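# Sort bronze bushings from turntable into the crate

## Task

Take every bronze bushing off the turntable and put it in the crate, while the steel bushings stay on the turntable. It counts as failed if the crate is left tilted or has moved out of its corner guides. A part counts only if it stays put without the robot holding it at the end. Anything the robot is touching at the end must not settle by more than about a fingernail's width once released, or the task fails.

## Robot and tools

Robot: two arms, left_arm and right_arm, each with a parallel two-finger gripper. Occasionally something may briefly pull on a held part or shove a loose one. Nothing may be pushed or dropped off the table.

Frame: one shared world frame for all reported poses. Origin on the table top midway between the arm bases, +z up, +x out across the table, left_arm sits on the +y side. The names left and right do not match image sides. Reported hand positions can be off, more so when an arm reaches far.

Gripper axes: fingers point along the gripper's own +z and close along its y. end_effector_position is the point between the pads when closed, about 2 cm short of the fingertips; when closing, the tips advance about 10 mm further along +z.

execute_actions(actions): actions is a list of actions; each action is a table of up to 15 rows, one row per 1/30 s control step; a short table repeats its final row to fill 15 steps. Every row holds 14 numbers in [-1, 1]: dx, dy, dz, rx, ry, rz, opening for left_arm, then the same seven for right_arm, always all 14. dx..rz are an offset, in that gripper's own axes, from the gripper pose measured when the action began (for the first action of a call, the last pose a result showed). Each row refers to that start pose, not to the prior row. Scale: 1.0 = 0.6 m or 180 degrees; rx, ry, rz form a single rotation vector. opening is absolute: +1 fully open (0.084 m), -1 closed. An empty list just returns state and images.

move(target, speed, blocking): target is one 14-number row laid out as above, offsets from the pose in the latest result that shows one, in gripper axes, same scale. Each gripper travels a straight path toward its target; both paths end together, lasting 0.5 to 10 s (cut off at 10 s). Rotation takes the shorter way. Paths ignore obstacles and the other arm; grippers lag, drift and may overshoot speed, especially with a nearly straight arm. speed is m/s, 0.002 to 0.5, default 0.25; rotation limit is twice that in rad/s. Faster contact hits harder; aiming further past a contact presses harder. Opening is sent at move start. The result adds a move: line with an ending (done, off_target, moving, held, fault), limits that acted (paced = pose clipped; held = a check blocked steps, after which the arm may surge), and each gripper's distance to target. If only one arm is named, the other finished. blocking=false returns after 0.5 s while motion continues; then use wait(0) to poll, and wait or stop before sending new rows or moves.

wait(seconds): 0 to 10; arms hold their last command; returns early if a running move ends.

stop(): brakes a running move; needs room, more when fast; fingers keep moving.

zoom_image(camera, region): camera is cam_high, cam_left_wrist or cam_right_wrist; region [x0, y0, x1, y1] in image pixels from top-left, at most 504 by 504.

Reaching end without a tool call also ends things.

Control details: each step, a commanded pose is clipped to within 70 mm and 16 degrees of the measured pose, then damped IK drives the joints, favoring position over orientation. Big offsets need several actions; after an action the arm goes at most to its last clipped pose. Hand target lines show where each arm is currently driven. Elbows stop just short of straight. Joint speed is capped at 3.14 rad/s. A pose unreachable line means the clearance check altered or blocked that arm's command. To keep an arm still, send the offset back to its desired pose in the first call of a reply and zeros after, with the right opening.

Gripping: grip_measured is the actual opening, on the command scale. Hold by commanding clearly less than grip_measured; the gap sets squeeze force (about 24 N per pad for objects up to ~6 cm). Fast closing can overpress. Echoing grip_measured still squeezes lightly; wide parts may slip.

Results: state line left_arm: … | right_arm: … gives position (m), quaternion wxyz, and velocities, plus joint positions and torques (torques offset and noisy, nonzero in free air), and images from cam_high, cam_left_wrist, cam_right_wrist (504x504 each). Calibration lines give K, distortion and T_world_to_cam; changed values are listed.

Avoid: arms colliding or pressing each other; hard contact (a joint reaching its load limit causes a TORQUE FAULT: arm backs off, holds 10 s, rest of call skipped; limits waist/shoulder 43.5, elbow/forearm roll 26.1, wrist pitch/roll 17.4 N m, held weight included); long holding under load (MOTOR HOT from 65 °C, brakes at 80 °C as an OVER-TEMPERATURE FAULT); dropping or slamming parts; tipping the crate or shifting it out of its guides; leaving anything resting on the gripper.

Each tool is called as name(argument=value, ...) on one line, values as JSON.

## Session

execute_actions(actions=[])

Scene clock: 0.00 s.
left_arm: end_effector_position=(+0.3042, +0.5527, +0.3304) grip_measured=+1.00 end_effector_quat_wxyz=(-0.007, -0.412, +0.911, -0.018) end_effector_velocity=(+0.000, +0.000, +0.000) end_effector_angular_velocity=(+0.000, -0.000, -0.000) | right_arm: end_effector_position=(+0.6722, -0.1021, +0.2580) grip_measured=+1.00 end_effector_quat_wxyz=(+0.527, +0.671, +0.486, +0.189) end_effector_velocity=(-0.000, -0.000, -0.001) end_effector_angular_velocity=(+0.000, +0.001, -0.001)
Joint positions: left_arm=[ 0.728 -0.287 -1.142 -0.029  1.455  3.074  0.084] | right_arm=[ 0.735  0.9   -2.145 -1.285  1.16  -0.081  0.084]
Joint velocities: left_arm=[-0. -0. -0.  0. -0.  0. -0.] | right_arm=[-0.     0.001  0.     0.001  0.     0.001  0.   ]
Joint torques (N m, as the arm reports them, + toward a larger angle): no reading
Motor temperatures (°C, as the motors report them): left_arm=[33 34 36 34 38 36] | right_arm=[35 32 38 33 41 36]
Hand target (left_arm): +0.304, +0.553, +0.330; -0.007, -0.412, +0.911, -0.018
Hand target (right_arm): +0.672, -0.102, +0.258; +0.527, +0.671, +0.486, +0.189

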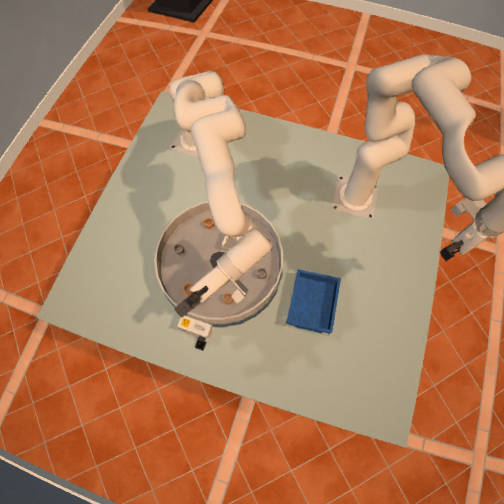

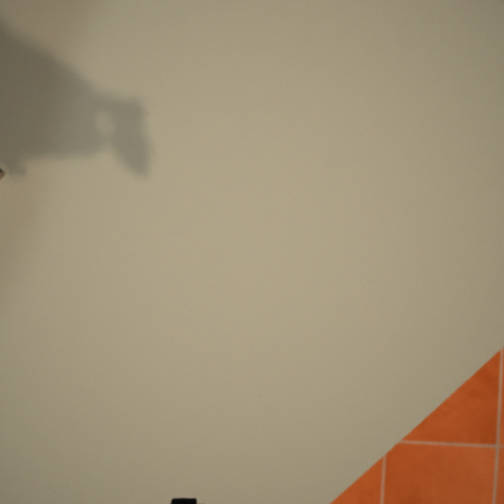

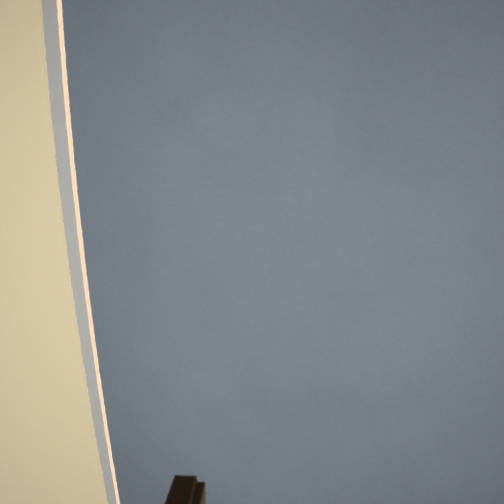

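move(target=[0,0,0,0,0,0,1,-0.82,-0.16,-0.22,0,0,0,1])

Scene clock: 9.13 s.
left_arm: end_effector_position=(+0.3042, +0.5527, +0.3304) grip_measured=+1.00 end_effector_quat_wxyz=(-0.007, -0.412, +0.911, -0.018) end_effector_velocity=(-0.001, +0.000, -0.001) end_effector_angular_velocity=(-0.001, +0.002, +0.002) | right_arm: end_effector_position=(+0.3031, -0.4537, +0.3492) grip_measured=+1.00 end_effector_quat_wxyz=(+0.528, +0.671, +0.486, +0.189) end_effector_velocity=(-0.002, -0.001, -0.000) end_effector_angular_velocity=(+0.007, +0.006, +0.008)
Joint positions: left_arm=[ 0.728 -0.287 -1.142 -0.029  1.455  3.074  0.084] | right_arm=[ 0.256 -1.186 -0.192 -1.218  0.757 -0.408  0.084]
Joint velocities: left_arm=[ 0.002  0.     0.001  0.     0.001 -0.001 -0.   ] | right_arm=[-0.018 -0.019  0.008  0.027 -0.02  -0.034  0.   ]
Joint torques (N m, as the arm reports them, + toward a larger angle): left_arm=[  0.4  -18.74 -12.27  -0.95  -2.25   0.2 ] | right_arm=[ -0.55  -0.22 -25.83  -0.57  -0.71   0.42]
Motor temperatures (°C, as the motors report them): left_arm=[33 35 41 34 38 36] | right_arm=[35 34 42 33 41 36]
Hand target (left_arm): +0.304, +0.553, +0.330; -0.007, -0.412, +0.911, -0.018
Hand target (right_arm): +0.303, -0.454, +0.349; +0.527, +0.671, +0.486, +0.189
Off the commanded pose (left_arm): 0.000 m, 0 deg.
Off the commanded pose (right_arm): 0.001 m, 0 deg.
move: done
camera_calibration (this result's frames):
cam_left_wrist: T_world_to_cam=[[-0.74587, 0.665204, -0.0343687, -0.0971468], [0.666077, 0.745202, -0.0318651, -0.534163], [0.00441484, -0.0466594, -0.998901, 0.488725], [0, 0, 0, 1]] pos_world=[0.281177, 0.485486, 0.467828]
cam_right_wrist: T_world_to_cam=[[0.46071, 0.0255359, 0.887184, -0.406636], [-0.454662, -0.851681, 0.260618, -0.269914], [0.762252, -0.523438, -0.380767, -0.208406], [0, 0, 0, 1]] pos_world=[0.223479, -0.328585, 0.351751]

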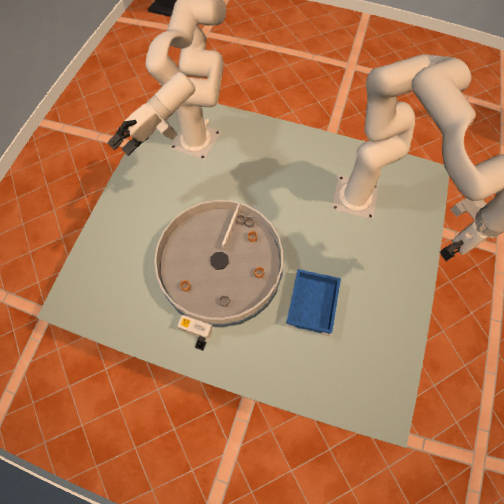

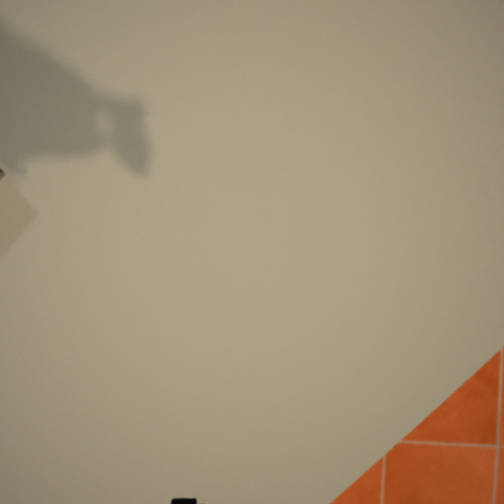

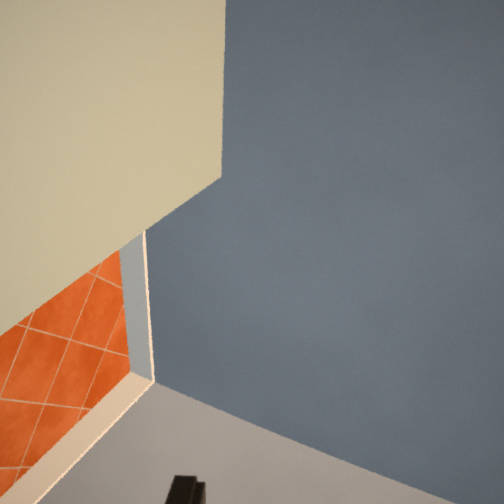

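move(target=[0.673,-0.628,0.217,0,0,0,1,0,0,0,0,0,0,1], speed=0.4)

Scene clock: 19.70 s.
left_arm: end_effector_position=(+0.3206, -0.0029, +0.2227) grip_measured=+1.00 end_effector_quat_wxyz=(-0.006, -0.412, +0.911, -0.019) end_effector_velocity=(-0.000, -0.002, -0.002) end_effector_angular_velocity=(+0.004, +0.003, -0.002) | right_arm: end_effector_position=(+0.3031, -0.4537, +0.3492) grip_measured=+1.00 end_effector_quat_wxyz=(+0.528, +0.671, +0.486, +0.189) end_effector_velocity=(-0.000, +0.000, +0.000) end_effector_angular_velocity=(-0.000, -0.002, +0.001)
Joint positions: left_arm=[-0.801 -0.221 -0.884 -0.029  1.074  1.555  0.084] | right_arm=[ 0.256 -1.186 -0.192 -1.218  0.757 -0.408  0.084]
Joint velocities: left_arm=[-0.004  0.008 -0.005  0.001  0.002 -0.003  0.   ] | right_arm=[ 0.    -0.002  0.    -0.001 -0.001  0.     0.   ]
Joint torques (N m, as the arm reports them, + toward a larger angle): left_arm=[  0.1  -19.98 -12.01  -1.49  -2.23  -0.09] | right_arm=[ -0.96  -0.55 -25.93  -0.44  -0.69   0.28]
Motor temperatures (°C, as the motors report them): left_arm=[33 35 43 34 39 36] | right_arm=[35 33 45 33 41 36]
Hand target (left_arm): +0.321, -0.003, +0.222; -0.006, -0.412, +0.911, -0.019
Hand target (right_arm): +0.303, -0.454, +0.349; +0.528, +0.671, +0.486, +0.189
Off the commanded pose (left_arm): 0.002 m, 0 deg.
Off the commanded pose (right_arm): 0.000 m, 0 deg.
move: done; limits=paced
camera_calibration (this result's frames):
cam_left_wrist: T_world_to_cam=[[-0.745709, 0.665226, -0.0373148, 0.281611], [0.666235, 0.745088, -0.0312395, -0.134668], [0.00702144, -0.048156, -0.998815, 0.354228], [0, 0, 0, 1]] pos_world=[0.297233, -0.0699375, 0.360109]
cam_right_wrist: T_world_to_cam=[[0.460709, 0.0255357, 0.887184, -0.406636], [-0.454663, -0.851681, 0.260617, -0.269914], [0.762253, -0.523438, -0.380767, -0.208406], [0, 0, 0, 1]] pos_world=[0.223479, -0.328585, 0.351751]

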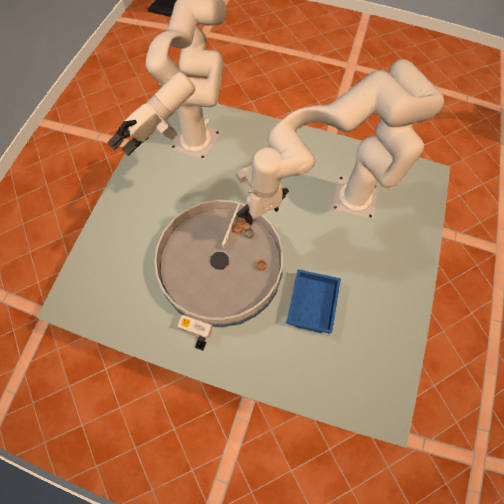

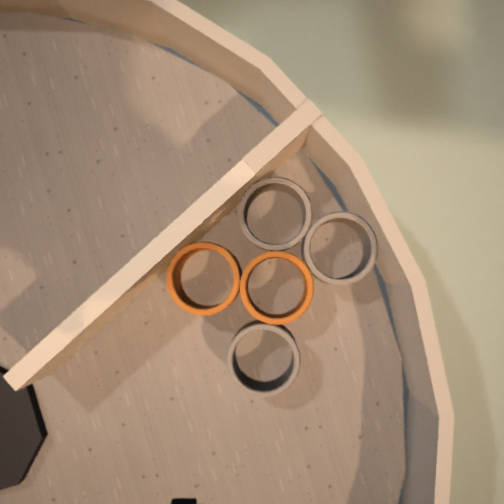

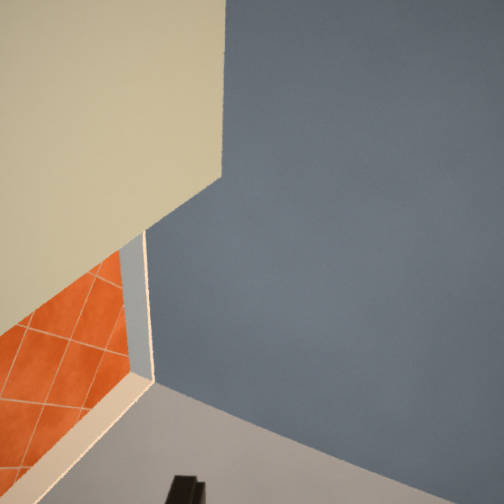

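move(target=[0.102,-0.123,0.18,0,0,0,-0.3,0,0,0,0,0,0,1])

Scene clock: 28.70 s.
left_arm: end_effector_position=(+0.3364, -0.1024, +0.1200) grip_measured=-0.32 end_effector_quat_wxyz=(-0.006, -0.412, +0.911, -0.020) end_effector_velocity=(+0.001, -0.001, -0.001) end_effector_angular_velocity=(+0.001, -0.000, -0.002) | right_arm: end_effector_position=(+0.3031, -0.4537, +0.3492) grip_measured=+1.00 end_effector_quat_wxyz=(+0.528, +0.671, +0.486, +0.189) end_effector_velocity=(+0.000, +0.000, +0.001) end_effector_angular_velocity=(-0.000, -0.002, +0.000)
Joint positions: left_arm=[-0.929  0.186 -1.034 -0.03   0.813  1.435  0.03 ] | right_arm=[ 0.256 -1.186 -0.192 -1.218  0.757 -0.408  0.084]
Joint velocities: left_arm=[-0.001  0.006 -0.005  0.    -0.001  0.001 -0.   ] | right_arm=[ 0.    -0.    -0.001 -0.001 -0.     0.001  0.   ]
Joint torques (N m, as the arm reports them, + toward a larger angle): left_arm=[ -0.17 -28.66 -10.93  -1.44  -2.42  -0.06] | right_arm=[ -0.57  -0.55 -26.05  -0.26  -0.58   0.33]
Motor temperatures (°C, as the motors report them): left_arm=[33 35 44 34 39 36] | right_arm=[35 33 46 33 41 36]
Hand target (left_arm): +0.336, -0.102, +0.119; -0.006, -0.412, +0.911, -0.019
Hand target (right_arm): +0.303, -0.454, +0.349; +0.528, +0.671, +0.486, +0.189
Off the commanded pose (left_arm): 0.002 m, 0 deg.
Off the commanded pose (right_arm): 0.000 m, 0 deg.
move: done
camera_calibration (this result's frames):
cam_left_wrist: T_world_to_cam=[[-0.745584, 0.665231, -0.0396411, 0.355996], [0.666359, 0.744948, -0.0318959, -0.0742871], [0.00831242, -0.0501964, -0.998705, 0.24609], [0, 0, 0, 1]] pos_world=[0.312881, -0.169127, 0.257514]
cam_right_wrist: T_world_to_cam=[[0.460709, 0.0255358, 0.887184, -0.406636], [-0.454663, -0.851681, 0.260617, -0.269914], [0.762253, -0.523438, -0.380767, -0.208406], [0, 0, 0, 1]] pos_world=[0.223479, -0.328585, 0.351751]

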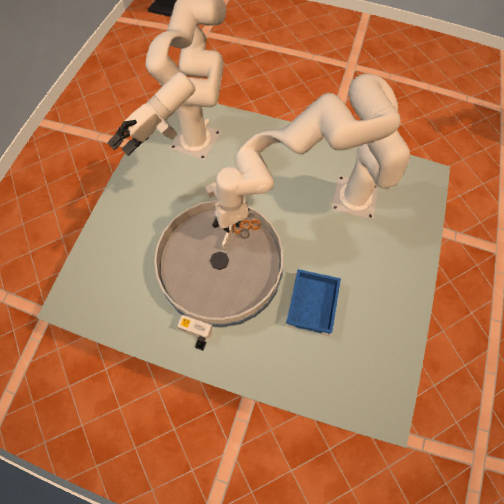

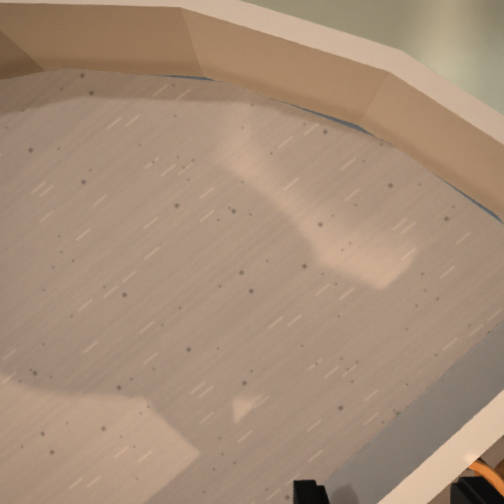

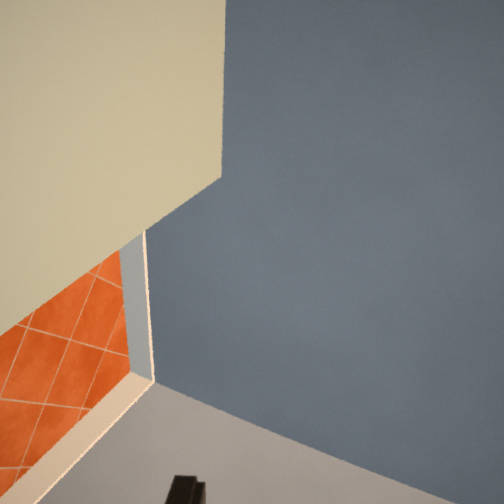

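move(target=[-0.035,0.053,0,0,0,0,-0.3,0,0,0,0,0,0,1])

zoom_image(camera="cam_high", region=[190,180,290,260])

Scene clock: 36.07 s.
left_arm: end_effector_position=(+0.3262, -0.0655, +0.1178) grip_measured=-0.32 end_effector_quat_wxyz=(-0.006, -0.412, +0.911, -0.020) end_effector_velocity=(+0.001, -0.001, +0.003) end_effector_angular_velocity=(-0.006, -0.004, +0.001) | right_arm: end_effector_position=(+0.3031, -0.4537, +0.3492) grip_measured=+1.00 end_effector_quat_wxyz=(+0.528, +0.671, +0.486, +0.189) end_effector_velocity=(+0.000, +0.001, +0.000) end_effector_angular_velocity=(-0.000, -0.001, +0.002)
Joint positions: left_arm=[-0.895  0.084 -0.896 -0.033  0.778  1.471  0.03 ] | right_arm=[ 0.256 -1.186 -0.192 -1.218  0.757 -0.408  0.084]
Joint velocities: left_arm=[ 0.001 -0.005 -0.001 -0.001 -0.001  0.     0.   ] | right_arm=[-0.     0.    -0.001 -0.    -0.003 -0.     0.   ]
Joint torques (N m, as the arm reports them, + toward a larger angle): left_arm=[  0.2  -26.53 -11.05  -1.35  -2.32   0.22] | right_arm=[ -0.77  -0.2  -26.11  -0.1   -0.54   0.2 ]
Motor temperatures (°C, as the motors report them): left_arm=[33 35 43 34 39 36] | right_arm=[35 33 47 33 41 36]
Hand target (left_arm): +0.326, -0.066, +0.118; -0.006, -0.412, +0.911, -0.020
Hand target (right_arm): +0.303, -0.454, +0.349; +0.528, +0.671, +0.486, +0.189
Off the commanded pose (left_arm): 0.001 m, 0 deg.
Off the commanded pose (right_arm): 0.000 m, 0 deg.
move: done
camera_calibration (this result's frames):
cam_left_wrist: T_world_to_cam=[[-0.745535, 0.665362, -0.0383632, 0.323595], [0.666425, 0.744895, -0.0317561, -0.0950873], [0.00744728, -0.0492414, -0.998759, 0.246205], [0, 0, 0, 1]] pos_world=[0.302786, -0.132354, 0.255294]
cam_right_wrist: T_world_to_cam=[[0.460709, 0.0255358, 0.887184, -0.406636], [-0.454663, -0.851681, 0.260617, -0.269914], [0.762253, -0.523438, -0.380767, -0.208406], [0, 0, 0, 1]] pos_world=[0.223479, -0.328585, 0.351751]

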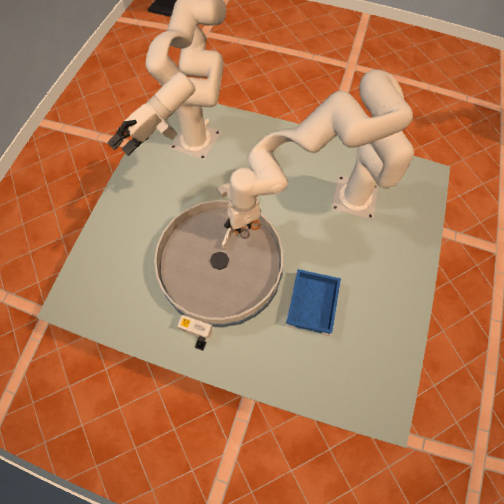

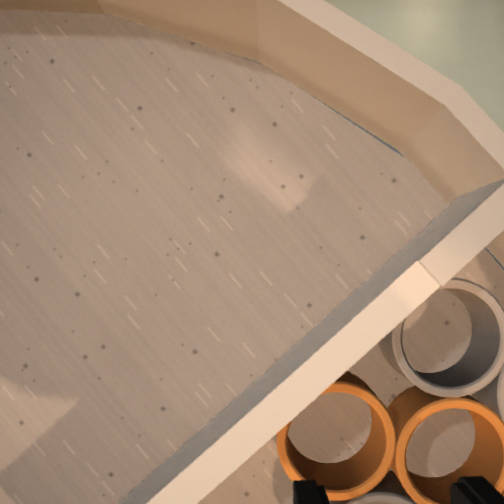

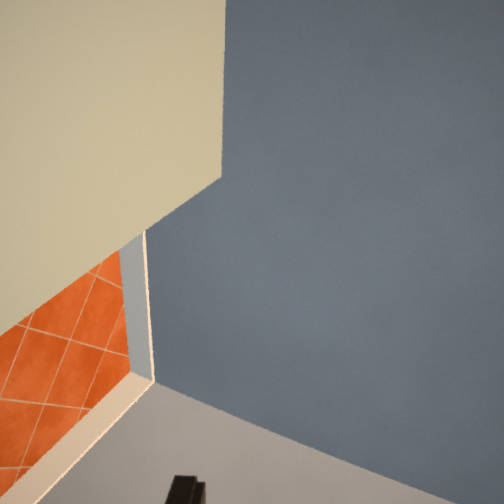

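Region (190, 180, 290, 260) of cam_high's 504x504 image, scaled by 5.040, with more detail than that image has; it fills the top 403 rows of this view, and the rest is white.

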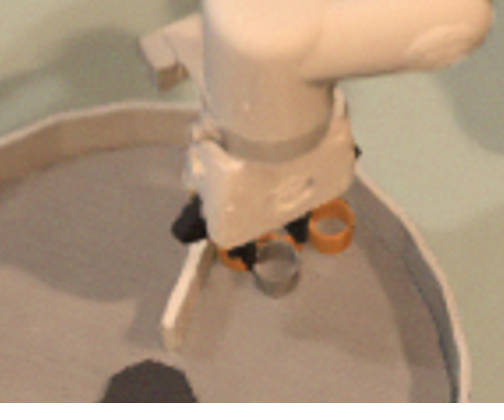

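move(target=[0.015,0.022,0.08,0,0,0,-0.3,0,0,0,0,0,0,1], speed=0.1)

move(target=[0,0,0,0,0,0,-1,0,0,0,0,0,0,1])

move(target=[0,0,-0.2,0,0,0,-1,0,0,0,0,0,0,1])

Scene clock: 44.33 s.
left_arm: end_effector_position=(+0.3230, -0.0764, +0.0953) grip_measured=-0.32 end_effector_quat_wxyz=(+0.003, -0.413, +0.910, -0.048) end_effector_velocity=(-0.000, +0.000, +0.000) end_effector_angular_velocity=(-0.002, +0.004, +0.006) | right_arm: end_effector_position=(+0.3031, -0.4537, +0.3492) grip_measured=+1.00 end_effector_quat_wxyz=(+0.528, +0.671, +0.486, +0.189) end_effector_velocity=(+0.000, +0.000, -0.000) end_effector_angular_velocity=(+0.001, +0.001, +0.000)
Joint positions: left_arm=[-0.917  0.114 -0.84  -0.036  0.633  1.451  0.03 ] | right_arm=[ 0.256 -1.186 -0.192 -1.218  0.757 -0.408  0.084]
Joint velocities: left_arm=[ 0.001 -0.001  0.001 -0.007  0.001  0.     0.   ] | right_arm=[ 0.     0.001 -0.     0.001 -0.001  0.     0.   ]
Joint torques (N m, as the arm reports them, + toward a larger angle): left_arm=[-14.41  22.68   4.27  -3.96  -0.43   0.57] | right_arm=[ -0.25  -0.29 -25.92  -0.29  -0.59   0.25]
Motor temperatures (°C, as the motors report them): left_arm=[33 36 43 34 39 36] | right_arm=[35 32 47 33 41 36]
Hand target (left_arm): +0.310, -0.065, +0.071; -0.006, -0.412, +0.911, -0.020
Hand target (right_arm): +0.303, -0.454, +0.349; +0.528, +0.671, +0.486, +0.189
Off the commanded pose (left_arm): 0.031 m, 3 deg.
Off the commanded pose (right_arm): 0.000 m, 0 deg.
move: off_target (left_arm)
camera_calibration (this result's frames):
cam_left_wrist: T_world_to_cam=[[-0.745581, 0.659449, -0.096107, 0.33269], [0.664826, 0.745981, -0.038968, -0.0842542], [0.0459966, -0.0929483, -0.994608, 0.207088], [0, 0, 0, 1]] pos_world=[0.294536, -0.137292, 0.234662]
cam_right_wrist: T_world_to_cam=[[0.460709, 0.0255358, 0.887184, -0.406636], [-0.454663, -0.851681, 0.260617, -0.269914], [0.762253, -0.523438, -0.380767, -0.208406], [0, 0, 0, 1]] pos_world=[0.223479, -0.328585, 0.351751]

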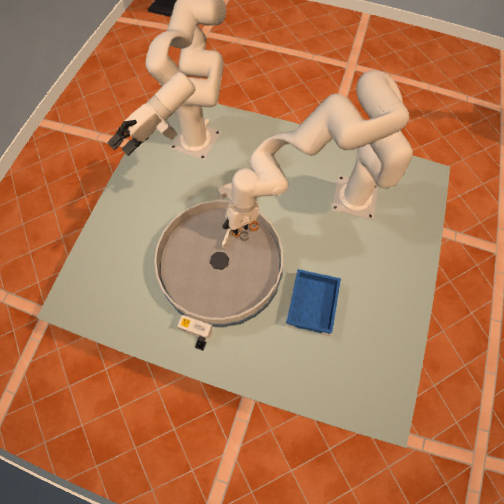

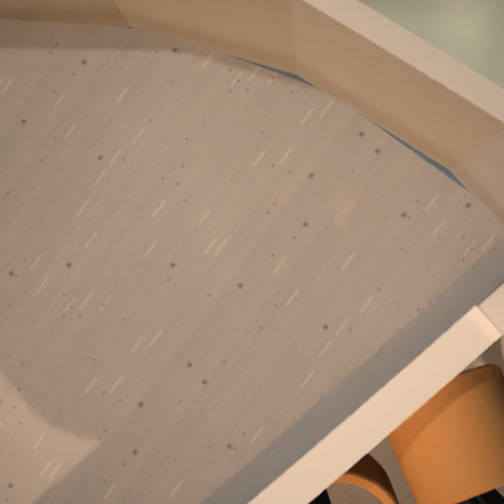

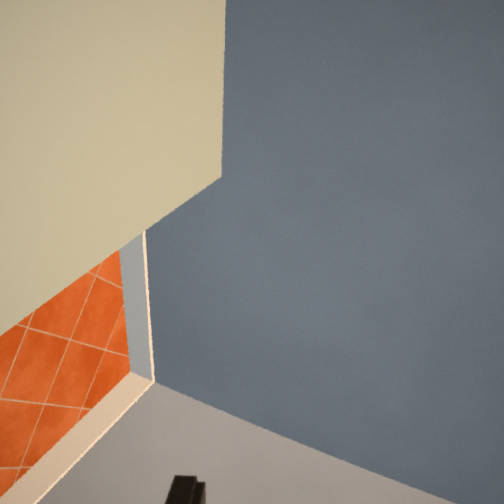

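Scene clock: 44.90 s.
left_arm: end_effector_position=(+0.3239, -0.0786, +0.0978) grip_measured=-0.91 end_effector_quat_wxyz=(+0.003, -0.412, +0.910, -0.051) end_effector_velocity=(+0.005, -0.001, +0.000) end_effector_angular_velocity=(-0.001, -0.005, +0.004) | right_arm: end_effector_position=(+0.3031, -0.4537, +0.3492) grip_measured=+1.00 end_effector_quat_wxyz=(+0.528, +0.671, +0.486, +0.189) end_effector_velocity=(-0.000, -0.000, -0.001) end_effector_angular_velocity=(+0.003, +0.001, -0.003)
Joint positions: left_arm=[-0.919  0.112 -0.843 -0.036  0.632  1.451  0.004] | right_arm=[ 0.256 -1.186 -0.192 -1.218  0.757 -0.408  0.084]
Joint velocities: left_arm=[ 0.006  0.007 -0.01   0.004 -0.002 -0.001 -0.   ] | right_arm=[0.    0.    0.    0.003 0.002 0.001 0.   ]
Joint torques (N m, as the arm reports them, + toward a larger angle): left_arm=[ 0.22 -6.26 -1.13 -0.93  1.5   0.01] | right_arm=[ -0.3   -0.41 -25.78  -0.17  -0.57   0.18]
Motor temperatures (°C, as the motors report them): left_arm=[33 36 43 34 39 36] | right_arm=[35 32 48 33 41 36]
Hand target (left_arm): +0.323, -0.076, +0.095; +0.003, -0.413, +0.910, -0.048
Hand target (right_arm): +0.303, -0.454, +0.349; +0.528, +0.671, +0.486, +0.189
Off the commanded pose (left_arm): 0.003 m, 0 deg.
Off the commanded pose (right_arm): 0.000 m, 0 deg.
move: done
camera_calibration (this result's frames):
cam_left_wrist: T_world_to_cam=[[-0.744356, 0.659842, -0.102673, 0.335334], [0.665911, 0.744948, -0.0401924, -0.0833893], [0.0499655, -0.0982886, -0.993903, 0.207535], [0, 0, 0, 1]] pos_world=[0.294768, -0.138749, 0.237348]
cam_right_wrist: T_world_to_cam=[[0.460709, 0.0255359, 0.887184, -0.406636], [-0.454663, -0.851681, 0.260617, -0.269914], [0.762253, -0.523438, -0.380767, -0.208406], [0, 0, 0, 1]] pos_world=[0.223479, -0.328585, 0.351751]

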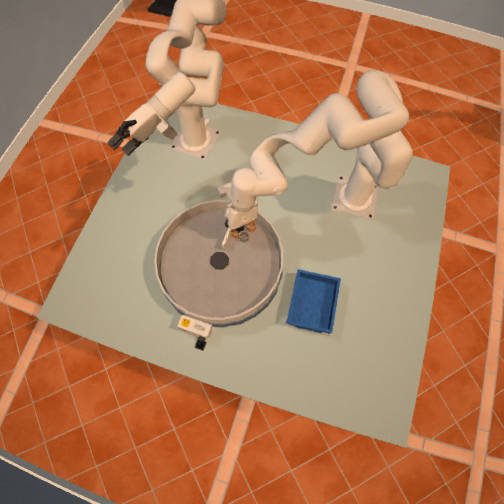

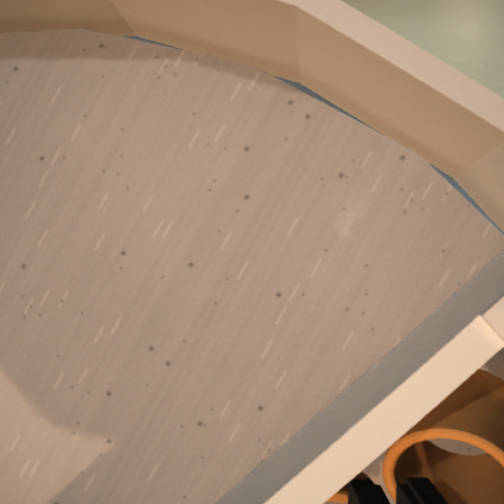

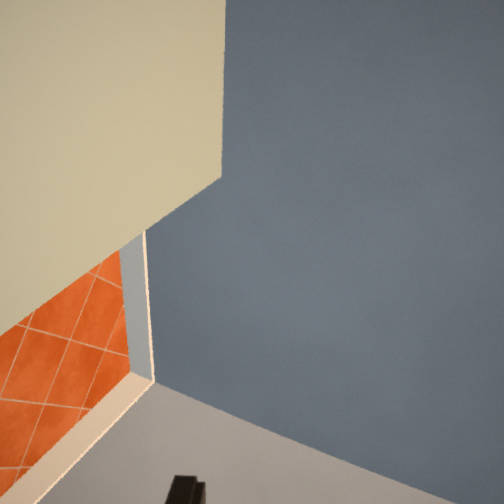

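Scene clock: 45.90 s.
left_arm: end_effector_position=(+0.3179, -0.0672, +0.2161) grip_measured=-1.00 end_effector_quat_wxyz=(+0.003, -0.412, +0.910, -0.050) end_effector_velocity=(+0.002, -0.002, +0.007) end_effector_angular_velocity=(-0.008, -0.007, +0.001) | right_arm: end_effector_position=(+0.3031, -0.4537, +0.3492) grip_measured=+1.00 end_effector_quat_wxyz=(+0.528, +0.671, +0.486, +0.189) end_effector_velocity=(+0.000, +0.000, -0.000) end_effector_angular_velocity=(+0.003, +0.000, -0.000)
Joint positions: left_arm=[-0.91  -0.111 -0.958 -0.027  0.972  1.445  0.   ] | right_arm=[ 0.256 -1.186 -0.192 -1.218  0.757 -0.408  0.084]
Joint velocities: left_arm=[ 0.001 -0.007 -0.012  0.     0.007 -0.     0.   ] | right_arm=[ 0.     0.001 -0.001  0.002 -0.     0.     0.   ]
Joint torques (N m, as the arm reports them, + toward a larger angle): left_arm=[  0.47 -23.64 -12.04  -1.17  -2.34   0.06] | right_arm=[ -0.75  -0.43 -25.8   -0.19  -0.53   0.3 ]
Motor temperatures (°C, as the motors report them): left_arm=[33 36 43 34 39 36] | right_arm=[35 32 48 33 41 36]
Hand target (left_arm): +0.318, -0.067, +0.217; +0.003, -0.412, +0.910, -0.051
Hand target (right_arm): +0.303, -0.454, +0.349; +0.528, +0.671, +0.486, +0.189
Off the commanded pose (left_arm): 0.001 m, 0 deg.
Off the commanded pose (right_arm): 0.000 m, 0 deg.
move: done
camera_calibration (this result's frames):
cam_left_wrist: T_world_to_cam=[[-0.744726, 0.659711, -0.100822, 0.33521], [0.665566, 0.74529, -0.0395537, -0.0831549], [0.0490475, -0.0965602, -0.994118, 0.326922], [0, 0, 0, 1]] pos_world=[0.28895, -0.127599, 0.355506]
cam_right_wrist: T_world_to_cam=[[0.460709, 0.0255359, 0.887184, -0.406636], [-0.454663, -0.851681, 0.260617, -0.269914], [0.762253, -0.523438, -0.380767, -0.208406], [0, 0, 0, 1]] pos_world=[0.223479, -0.328585, 0.351751]

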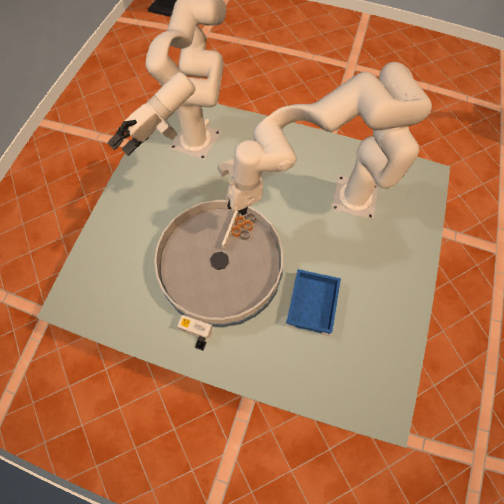

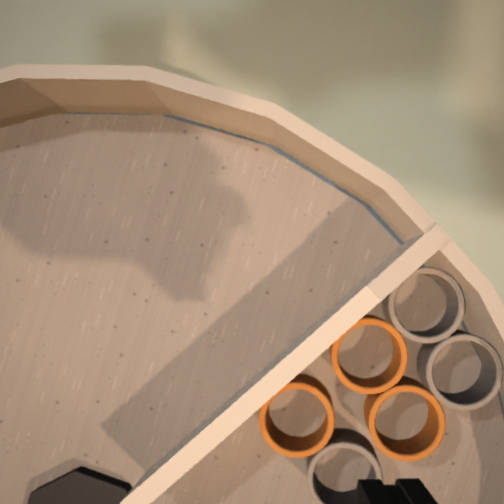

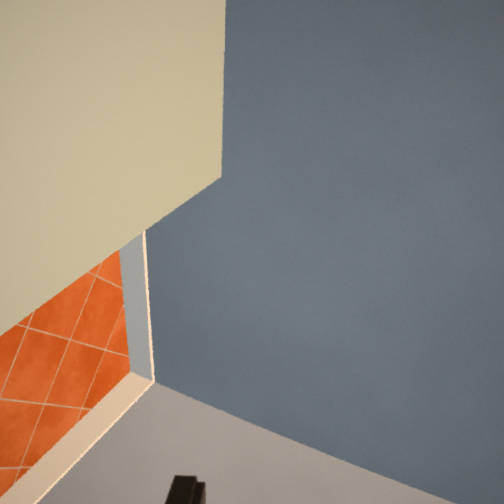

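move(target=[0,0.08,0.12,0,0,0,-0.4,0,0,0,0,0,0,1])

Scene clock: 54.13 s.
left_arm: end_effector_position=(+0.2857, -0.0427, +0.1406) grip_measured=-0.42 end_effector_quat_wxyz=(+0.003, -0.412, +0.910, -0.051) end_effector_velocity=(-0.001, +0.001, -0.004) end_effector_angular_velocity=(+0.001, +0.000, +0.000) | right_arm: end_effector_position=(+0.3031, -0.4537, +0.3492) grip_measured=+1.00 end_effector_quat_wxyz=(+0.528, +0.671, +0.486, +0.189) end_effector_velocity=(-0.000, -0.001, +0.000) end_effector_angular_velocity=(-0.001, +0.000, -0.002)
Joint positions: left_arm=[-0.932 -0.138 -0.696 -0.03   0.735  1.43   0.026] | right_arm=[ 0.256 -1.186 -0.192 -1.218  0.757 -0.408  0.084]
Joint velocities: left_arm=[-0.     0.002  0.012  0.    -0.013 -0.001 -0.   ] | right_arm=[ 0.    -0.    -0.    -0.001  0.002 -0.     0.   ]
Joint torques (N m, as the arm reports them, + toward a larger angle): left_arm=[ -0.03 -21.42 -11.36  -0.87  -2.54   0.04] | right_arm=[ -0.59  -0.52 -25.83  -0.42  -0.69   0.21]
Motor temperatures (°C, as the motors report them): left_arm=[33 36 44 34 39 36] | right_arm=[35 32 48 33 41 36]
Hand target (left_arm): +0.285, -0.042, +0.140; +0.003, -0.412, +0.910, -0.050
Hand target (right_arm): +0.303, -0.454, +0.349; +0.528, +0.671, +0.486, +0.189
Off the commanded pose (left_arm): 0.001 m, 0 deg.
Off the commanded pose (right_arm): 0.000 m, 0 deg.
move: done
camera_calibration (this result's frames):
cam_left_wrist: T_world_to_cam=[[-0.744496, 0.659794, -0.101969, 0.287534], [0.665784, 0.745071, -0.0400098, -0.0829481], [0.0495759, -0.0976763, -0.993983, 0.255664], [0, 0, 0, 1]] pos_world=[0.256619, -0.102939, 0.280127]
cam_right_wrist: T_world_to_cam=[[0.460709, 0.0255359, 0.887184, -0.406636], [-0.454662, -0.851681, 0.260617, -0.269914], [0.762253, -0.523438, -0.380767, -0.208406], [0, 0, 0, 1]] pos_world=[0.223479, -0.328585, 0.351751]

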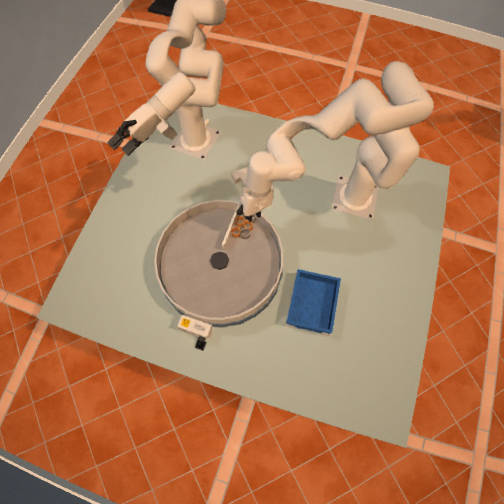

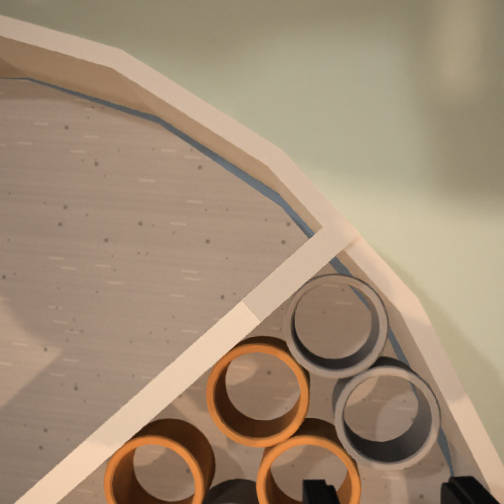

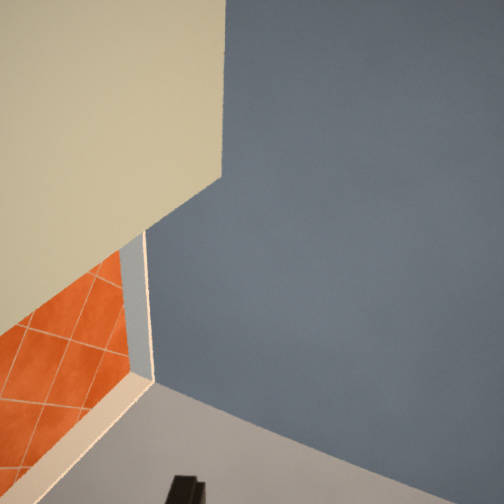

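move(target=[0,0,0.068,0,0,0,-0.4,0,0,0,0,0,0,1], speed=0.08)

move(target=[0,0,0,0,0,0,-1,0,0,0,0,0,0,1])

move(target=[0,0,-0.2,0,0,0,-1,0,0,0,0,0,0,1])

Scene clock: 60.13 s.
left_arm: end_effector_position=(+0.2886, -0.0473, +0.1018) grip_measured=-0.42 end_effector_quat_wxyz=(+0.004, -0.412, +0.910, -0.053) end_effector_velocity=(+0.001, -0.000, -0.001) end_effector_angular_velocity=(-0.001, -0.001, +0.001) | right_arm: end_effector_position=(+0.3031, -0.4537, +0.3492) grip_measured=+1.00 end_effector_quat_wxyz=(+0.528, +0.671, +0.486, +0.189) end_effector_velocity=(+0.000, +0.000, -0.000) end_effector_angular_velocity=(-0.000, -0.001, +0.000)
Joint positions: left_arm=[-0.935 -0.04  -0.669 -0.035  0.606  1.433  0.026] | right_arm=[ 0.256 -1.186 -0.192 -1.218  0.757 -0.408  0.084]
Joint velocities: left_arm=[ 0.001  0.004 -0.     0.    -0.005  0.     0.   ] | right_arm=[ 0.    -0.     0.001 -0.002 -0.     0.001  0.   ]
Joint torques (N m, as the arm reports them, + toward a larger angle): left_arm=[ -0.26 -16.86  -8.73  -1.21  -2.02   0.1 ] | right_arm=[ -0.87  -0.39 -25.91  -0.4   -0.6    0.26]
Motor temperatures (°C, as the motors report them): left_arm=[33 36 44 34 39 36] | right_arm=[35 32 48 33 41 36]
Hand target (left_arm): +0.288, -0.046, +0.100; +0.003, -0.412, +0.910, -0.051
Hand target (right_arm): +0.303, -0.454, +0.349; +0.528, +0.671, +0.486, +0.189
Off the commanded pose (left_arm): 0.002 m, 0 deg.
Off the commanded pose (right_arm): 0.000 m, 0 deg.
move: done
camera_calibration (this result's frames):
cam_left_wrist: T_world_to_cam=[[-0.744317, 0.659339, -0.106134, 0.289147], [0.665779, 0.745039, -0.0406793, -0.0829362], [0.0522524, -0.10094, -0.993519, 0.215516], [0, 0, 0, 1]] pos_world=[0.259173, -0.107101, 0.241433]
cam_right_wrist: T_world_to_cam=[[0.460709, 0.0255359, 0.887184, -0.406636], [-0.454662, -0.851681, 0.260617, -0.269914], [0.762253, -0.523438, -0.380767, -0.208406], [0, 0, 0, 1]] pos_world=[0.223479, -0.328585, 0.351751]

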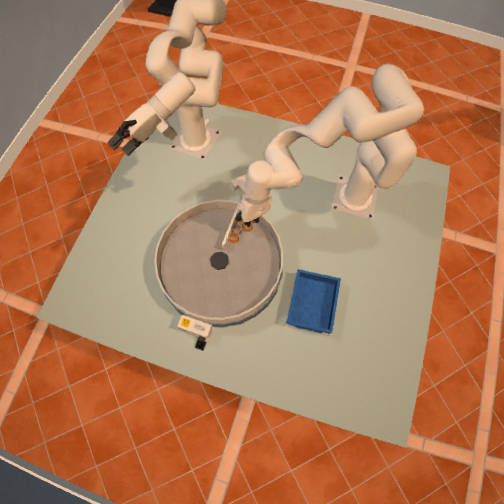

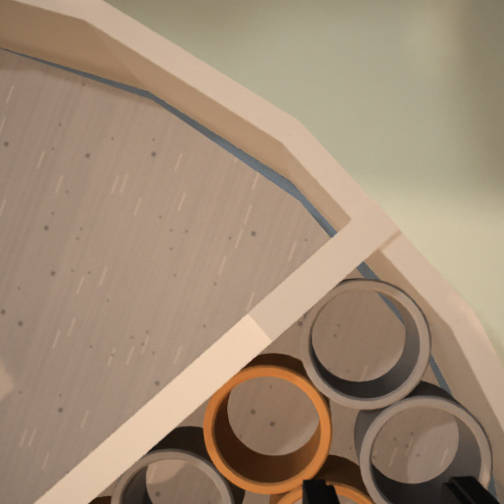

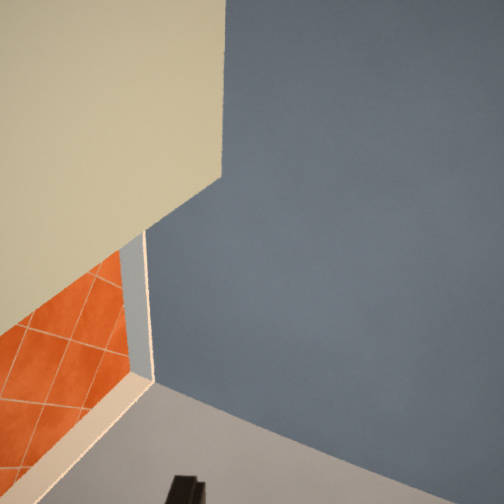

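Scene clock: 60.63 s.
left_arm: end_effector_position=(+0.2882, -0.0470, +0.1011) grip_measured=-1.00 end_effector_quat_wxyz=(+0.004, -0.412, +0.910, -0.052) end_effector_velocity=(+0.000, -0.001, +0.001) end_effector_angular_velocity=(-0.003, -0.002, +0.000) | right_arm: end_effector_position=(+0.3031, -0.4537, +0.3492) grip_measured=+1.00 end_effector_quat_wxyz=(+0.528, +0.671, +0.486, +0.189) end_effector_velocity=(-0.000, -0.000, -0.000) end_effector_angular_velocity=(+0.001, -0.001, -0.001)
Joint positions: left_arm=[-0.935 -0.04  -0.668 -0.035  0.606  1.433  0.   ] | right_arm=[ 0.256 -1.186 -0.192 -1.218  0.757 -0.408  0.084]
Joint velocities: left_arm=[-0.001 -0.002 -0.002 -0.001  0.001 -0.     0.   ] | right_arm=[ 0.    -0.     0.    -0.     0.001  0.002  0.   ]
Joint torques (N m, as the arm reports them, + toward a larger angle): left_arm=[  0.2  -22.75 -10.95  -1.22  -2.54   0.  ] | right_arm=[ -1.04  -0.19 -25.99  -0.19  -0.54   0.12]
Motor temperatures (°C, as the motors report them): left_arm=[33 36 44 34 39 36] | right_arm=[35 32 48 33 41 36]
Hand target (left_arm): +0.289, -0.047, +0.102; +0.004, -0.412, +0.910, -0.053
Hand target (right_arm): +0.303, -0.454, +0.349; +0.528, +0.671, +0.486, +0.189
Off the commanded pose (left_arm): 0.001 m, 0 deg.
Off the commanded pose (right_arm): 0.000 m, 0 deg.
move: done
camera_calibration (this result's frames):
cam_left_wrist: T_world_to_cam=[[-0.744359, 0.659569, -0.104396, 0.288369], [0.665823, 0.745013, -0.0404546, -0.0830017], [0.0510939, -0.0996221, -0.993713, 0.215325], [0, 0, 0, 1]] pos_world=[0.258912, -0.106911, 0.240718]
cam_right_wrist: T_world_to_cam=[[0.460709, 0.0255359, 0.887184, -0.406636], [-0.454663, -0.851681, 0.260617, -0.269914], [0.762253, -0.523438, -0.380767, -0.208406], [0, 0, 0, 1]] pos_world=[0.223479, -0.328585, 0.351752]

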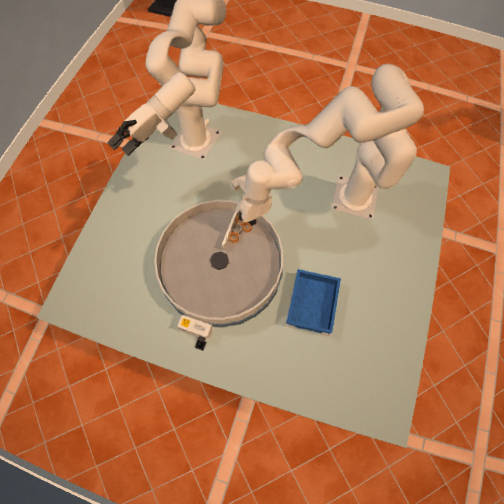

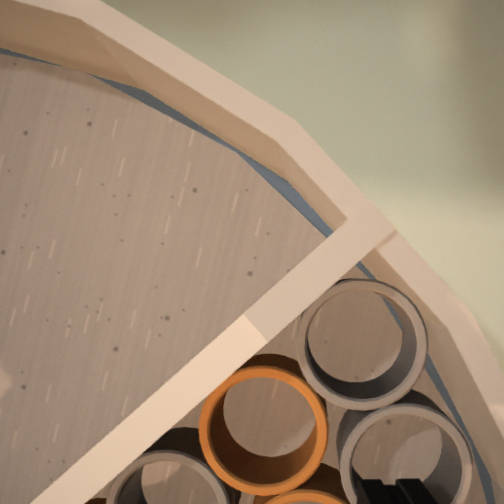

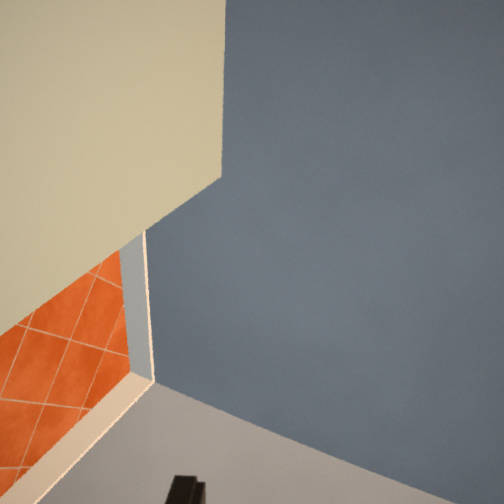

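Scene clock: 61.67 s.
left_arm: end_effector_position=(+0.2822, -0.0355, +0.2197) grip_measured=-1.00 end_effector_quat_wxyz=(+0.004, -0.412, +0.910, -0.051) end_effector_velocity=(+0.001, -0.001, +0.005) end_effector_angular_velocity=(-0.005, -0.005, +0.001) | right_arm: end_effector_position=(+0.3031, -0.4537, +0.3492) grip_measured=+1.00 end_effector_quat_wxyz=(+0.528, +0.671, +0.486, +0.189) end_effector_velocity=(+0.000, +0.000, +0.001) end_effector_angular_velocity=(-0.000, -0.002, +0.001)
Joint positions: left_arm=[-0.926 -0.28  -0.8   -0.024  0.98   1.427  0.   ] | right_arm=[ 0.256 -1.186 -0.192 -1.218  0.757 -0.408  0.084]
Joint velocities: left_arm=[ 0.001 -0.005 -0.008  0.     0.006 -0.     0.   ] | right_arm=[-0.     0.    -0.001 -0.001 -0.001  0.001  0.   ]
Joint torques (N m, as the arm reports them, + toward a larger angle): left_arm=[  0.64 -18.58 -12.81  -1.41  -2.42   0.01] | right_arm=[ -0.57  -0.3  -25.96  -0.24  -0.6    0.37]
Motor temperatures (°C, as the motors report them): left_arm=[33 36 44 34 39 36] | right_arm=[35 32 48 33 41 36]
Hand target (left_arm): +0.282, -0.036, +0.220; +0.004, -0.412, +0.910, -0.052
Hand target (right_arm): +0.303, -0.454, +0.349; +0.528, +0.671, +0.486, +0.189
Off the commanded pose (left_arm): 0.001 m, 0 deg.
Off the commanded pose (right_arm): 0.000 m, 0 deg.
move: done
camera_calibration (this result's frames):
cam_left_wrist: T_world_to_cam=[[-0.744718, 0.659372, -0.103073, 0.288492], [0.665461, 0.74537, -0.0398263, -0.0827765], [0.0505671, -0.0982504, -0.993876, 0.334788], [0, 0, 0, 1]] pos_world=[0.253001, -0.0956312, 0.359177]
cam_right_wrist: T_world_to_cam=[[0.460709, 0.0255359, 0.887184, -0.406636], [-0.454663, -0.851681, 0.260617, -0.269914], [0.762253, -0.523438, -0.380767, -0.208406], [0, 0, 0, 1]] pos_world=[0.223479, -0.328585, 0.351752]

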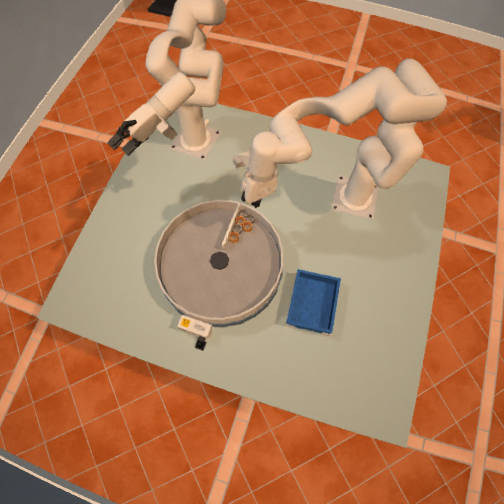

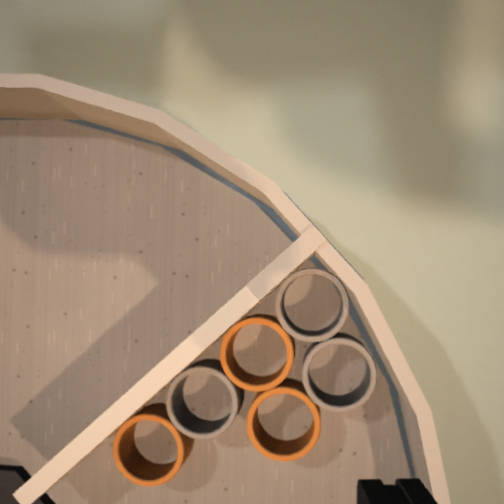

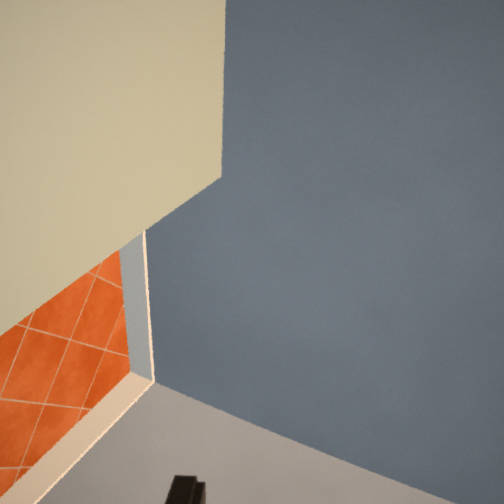

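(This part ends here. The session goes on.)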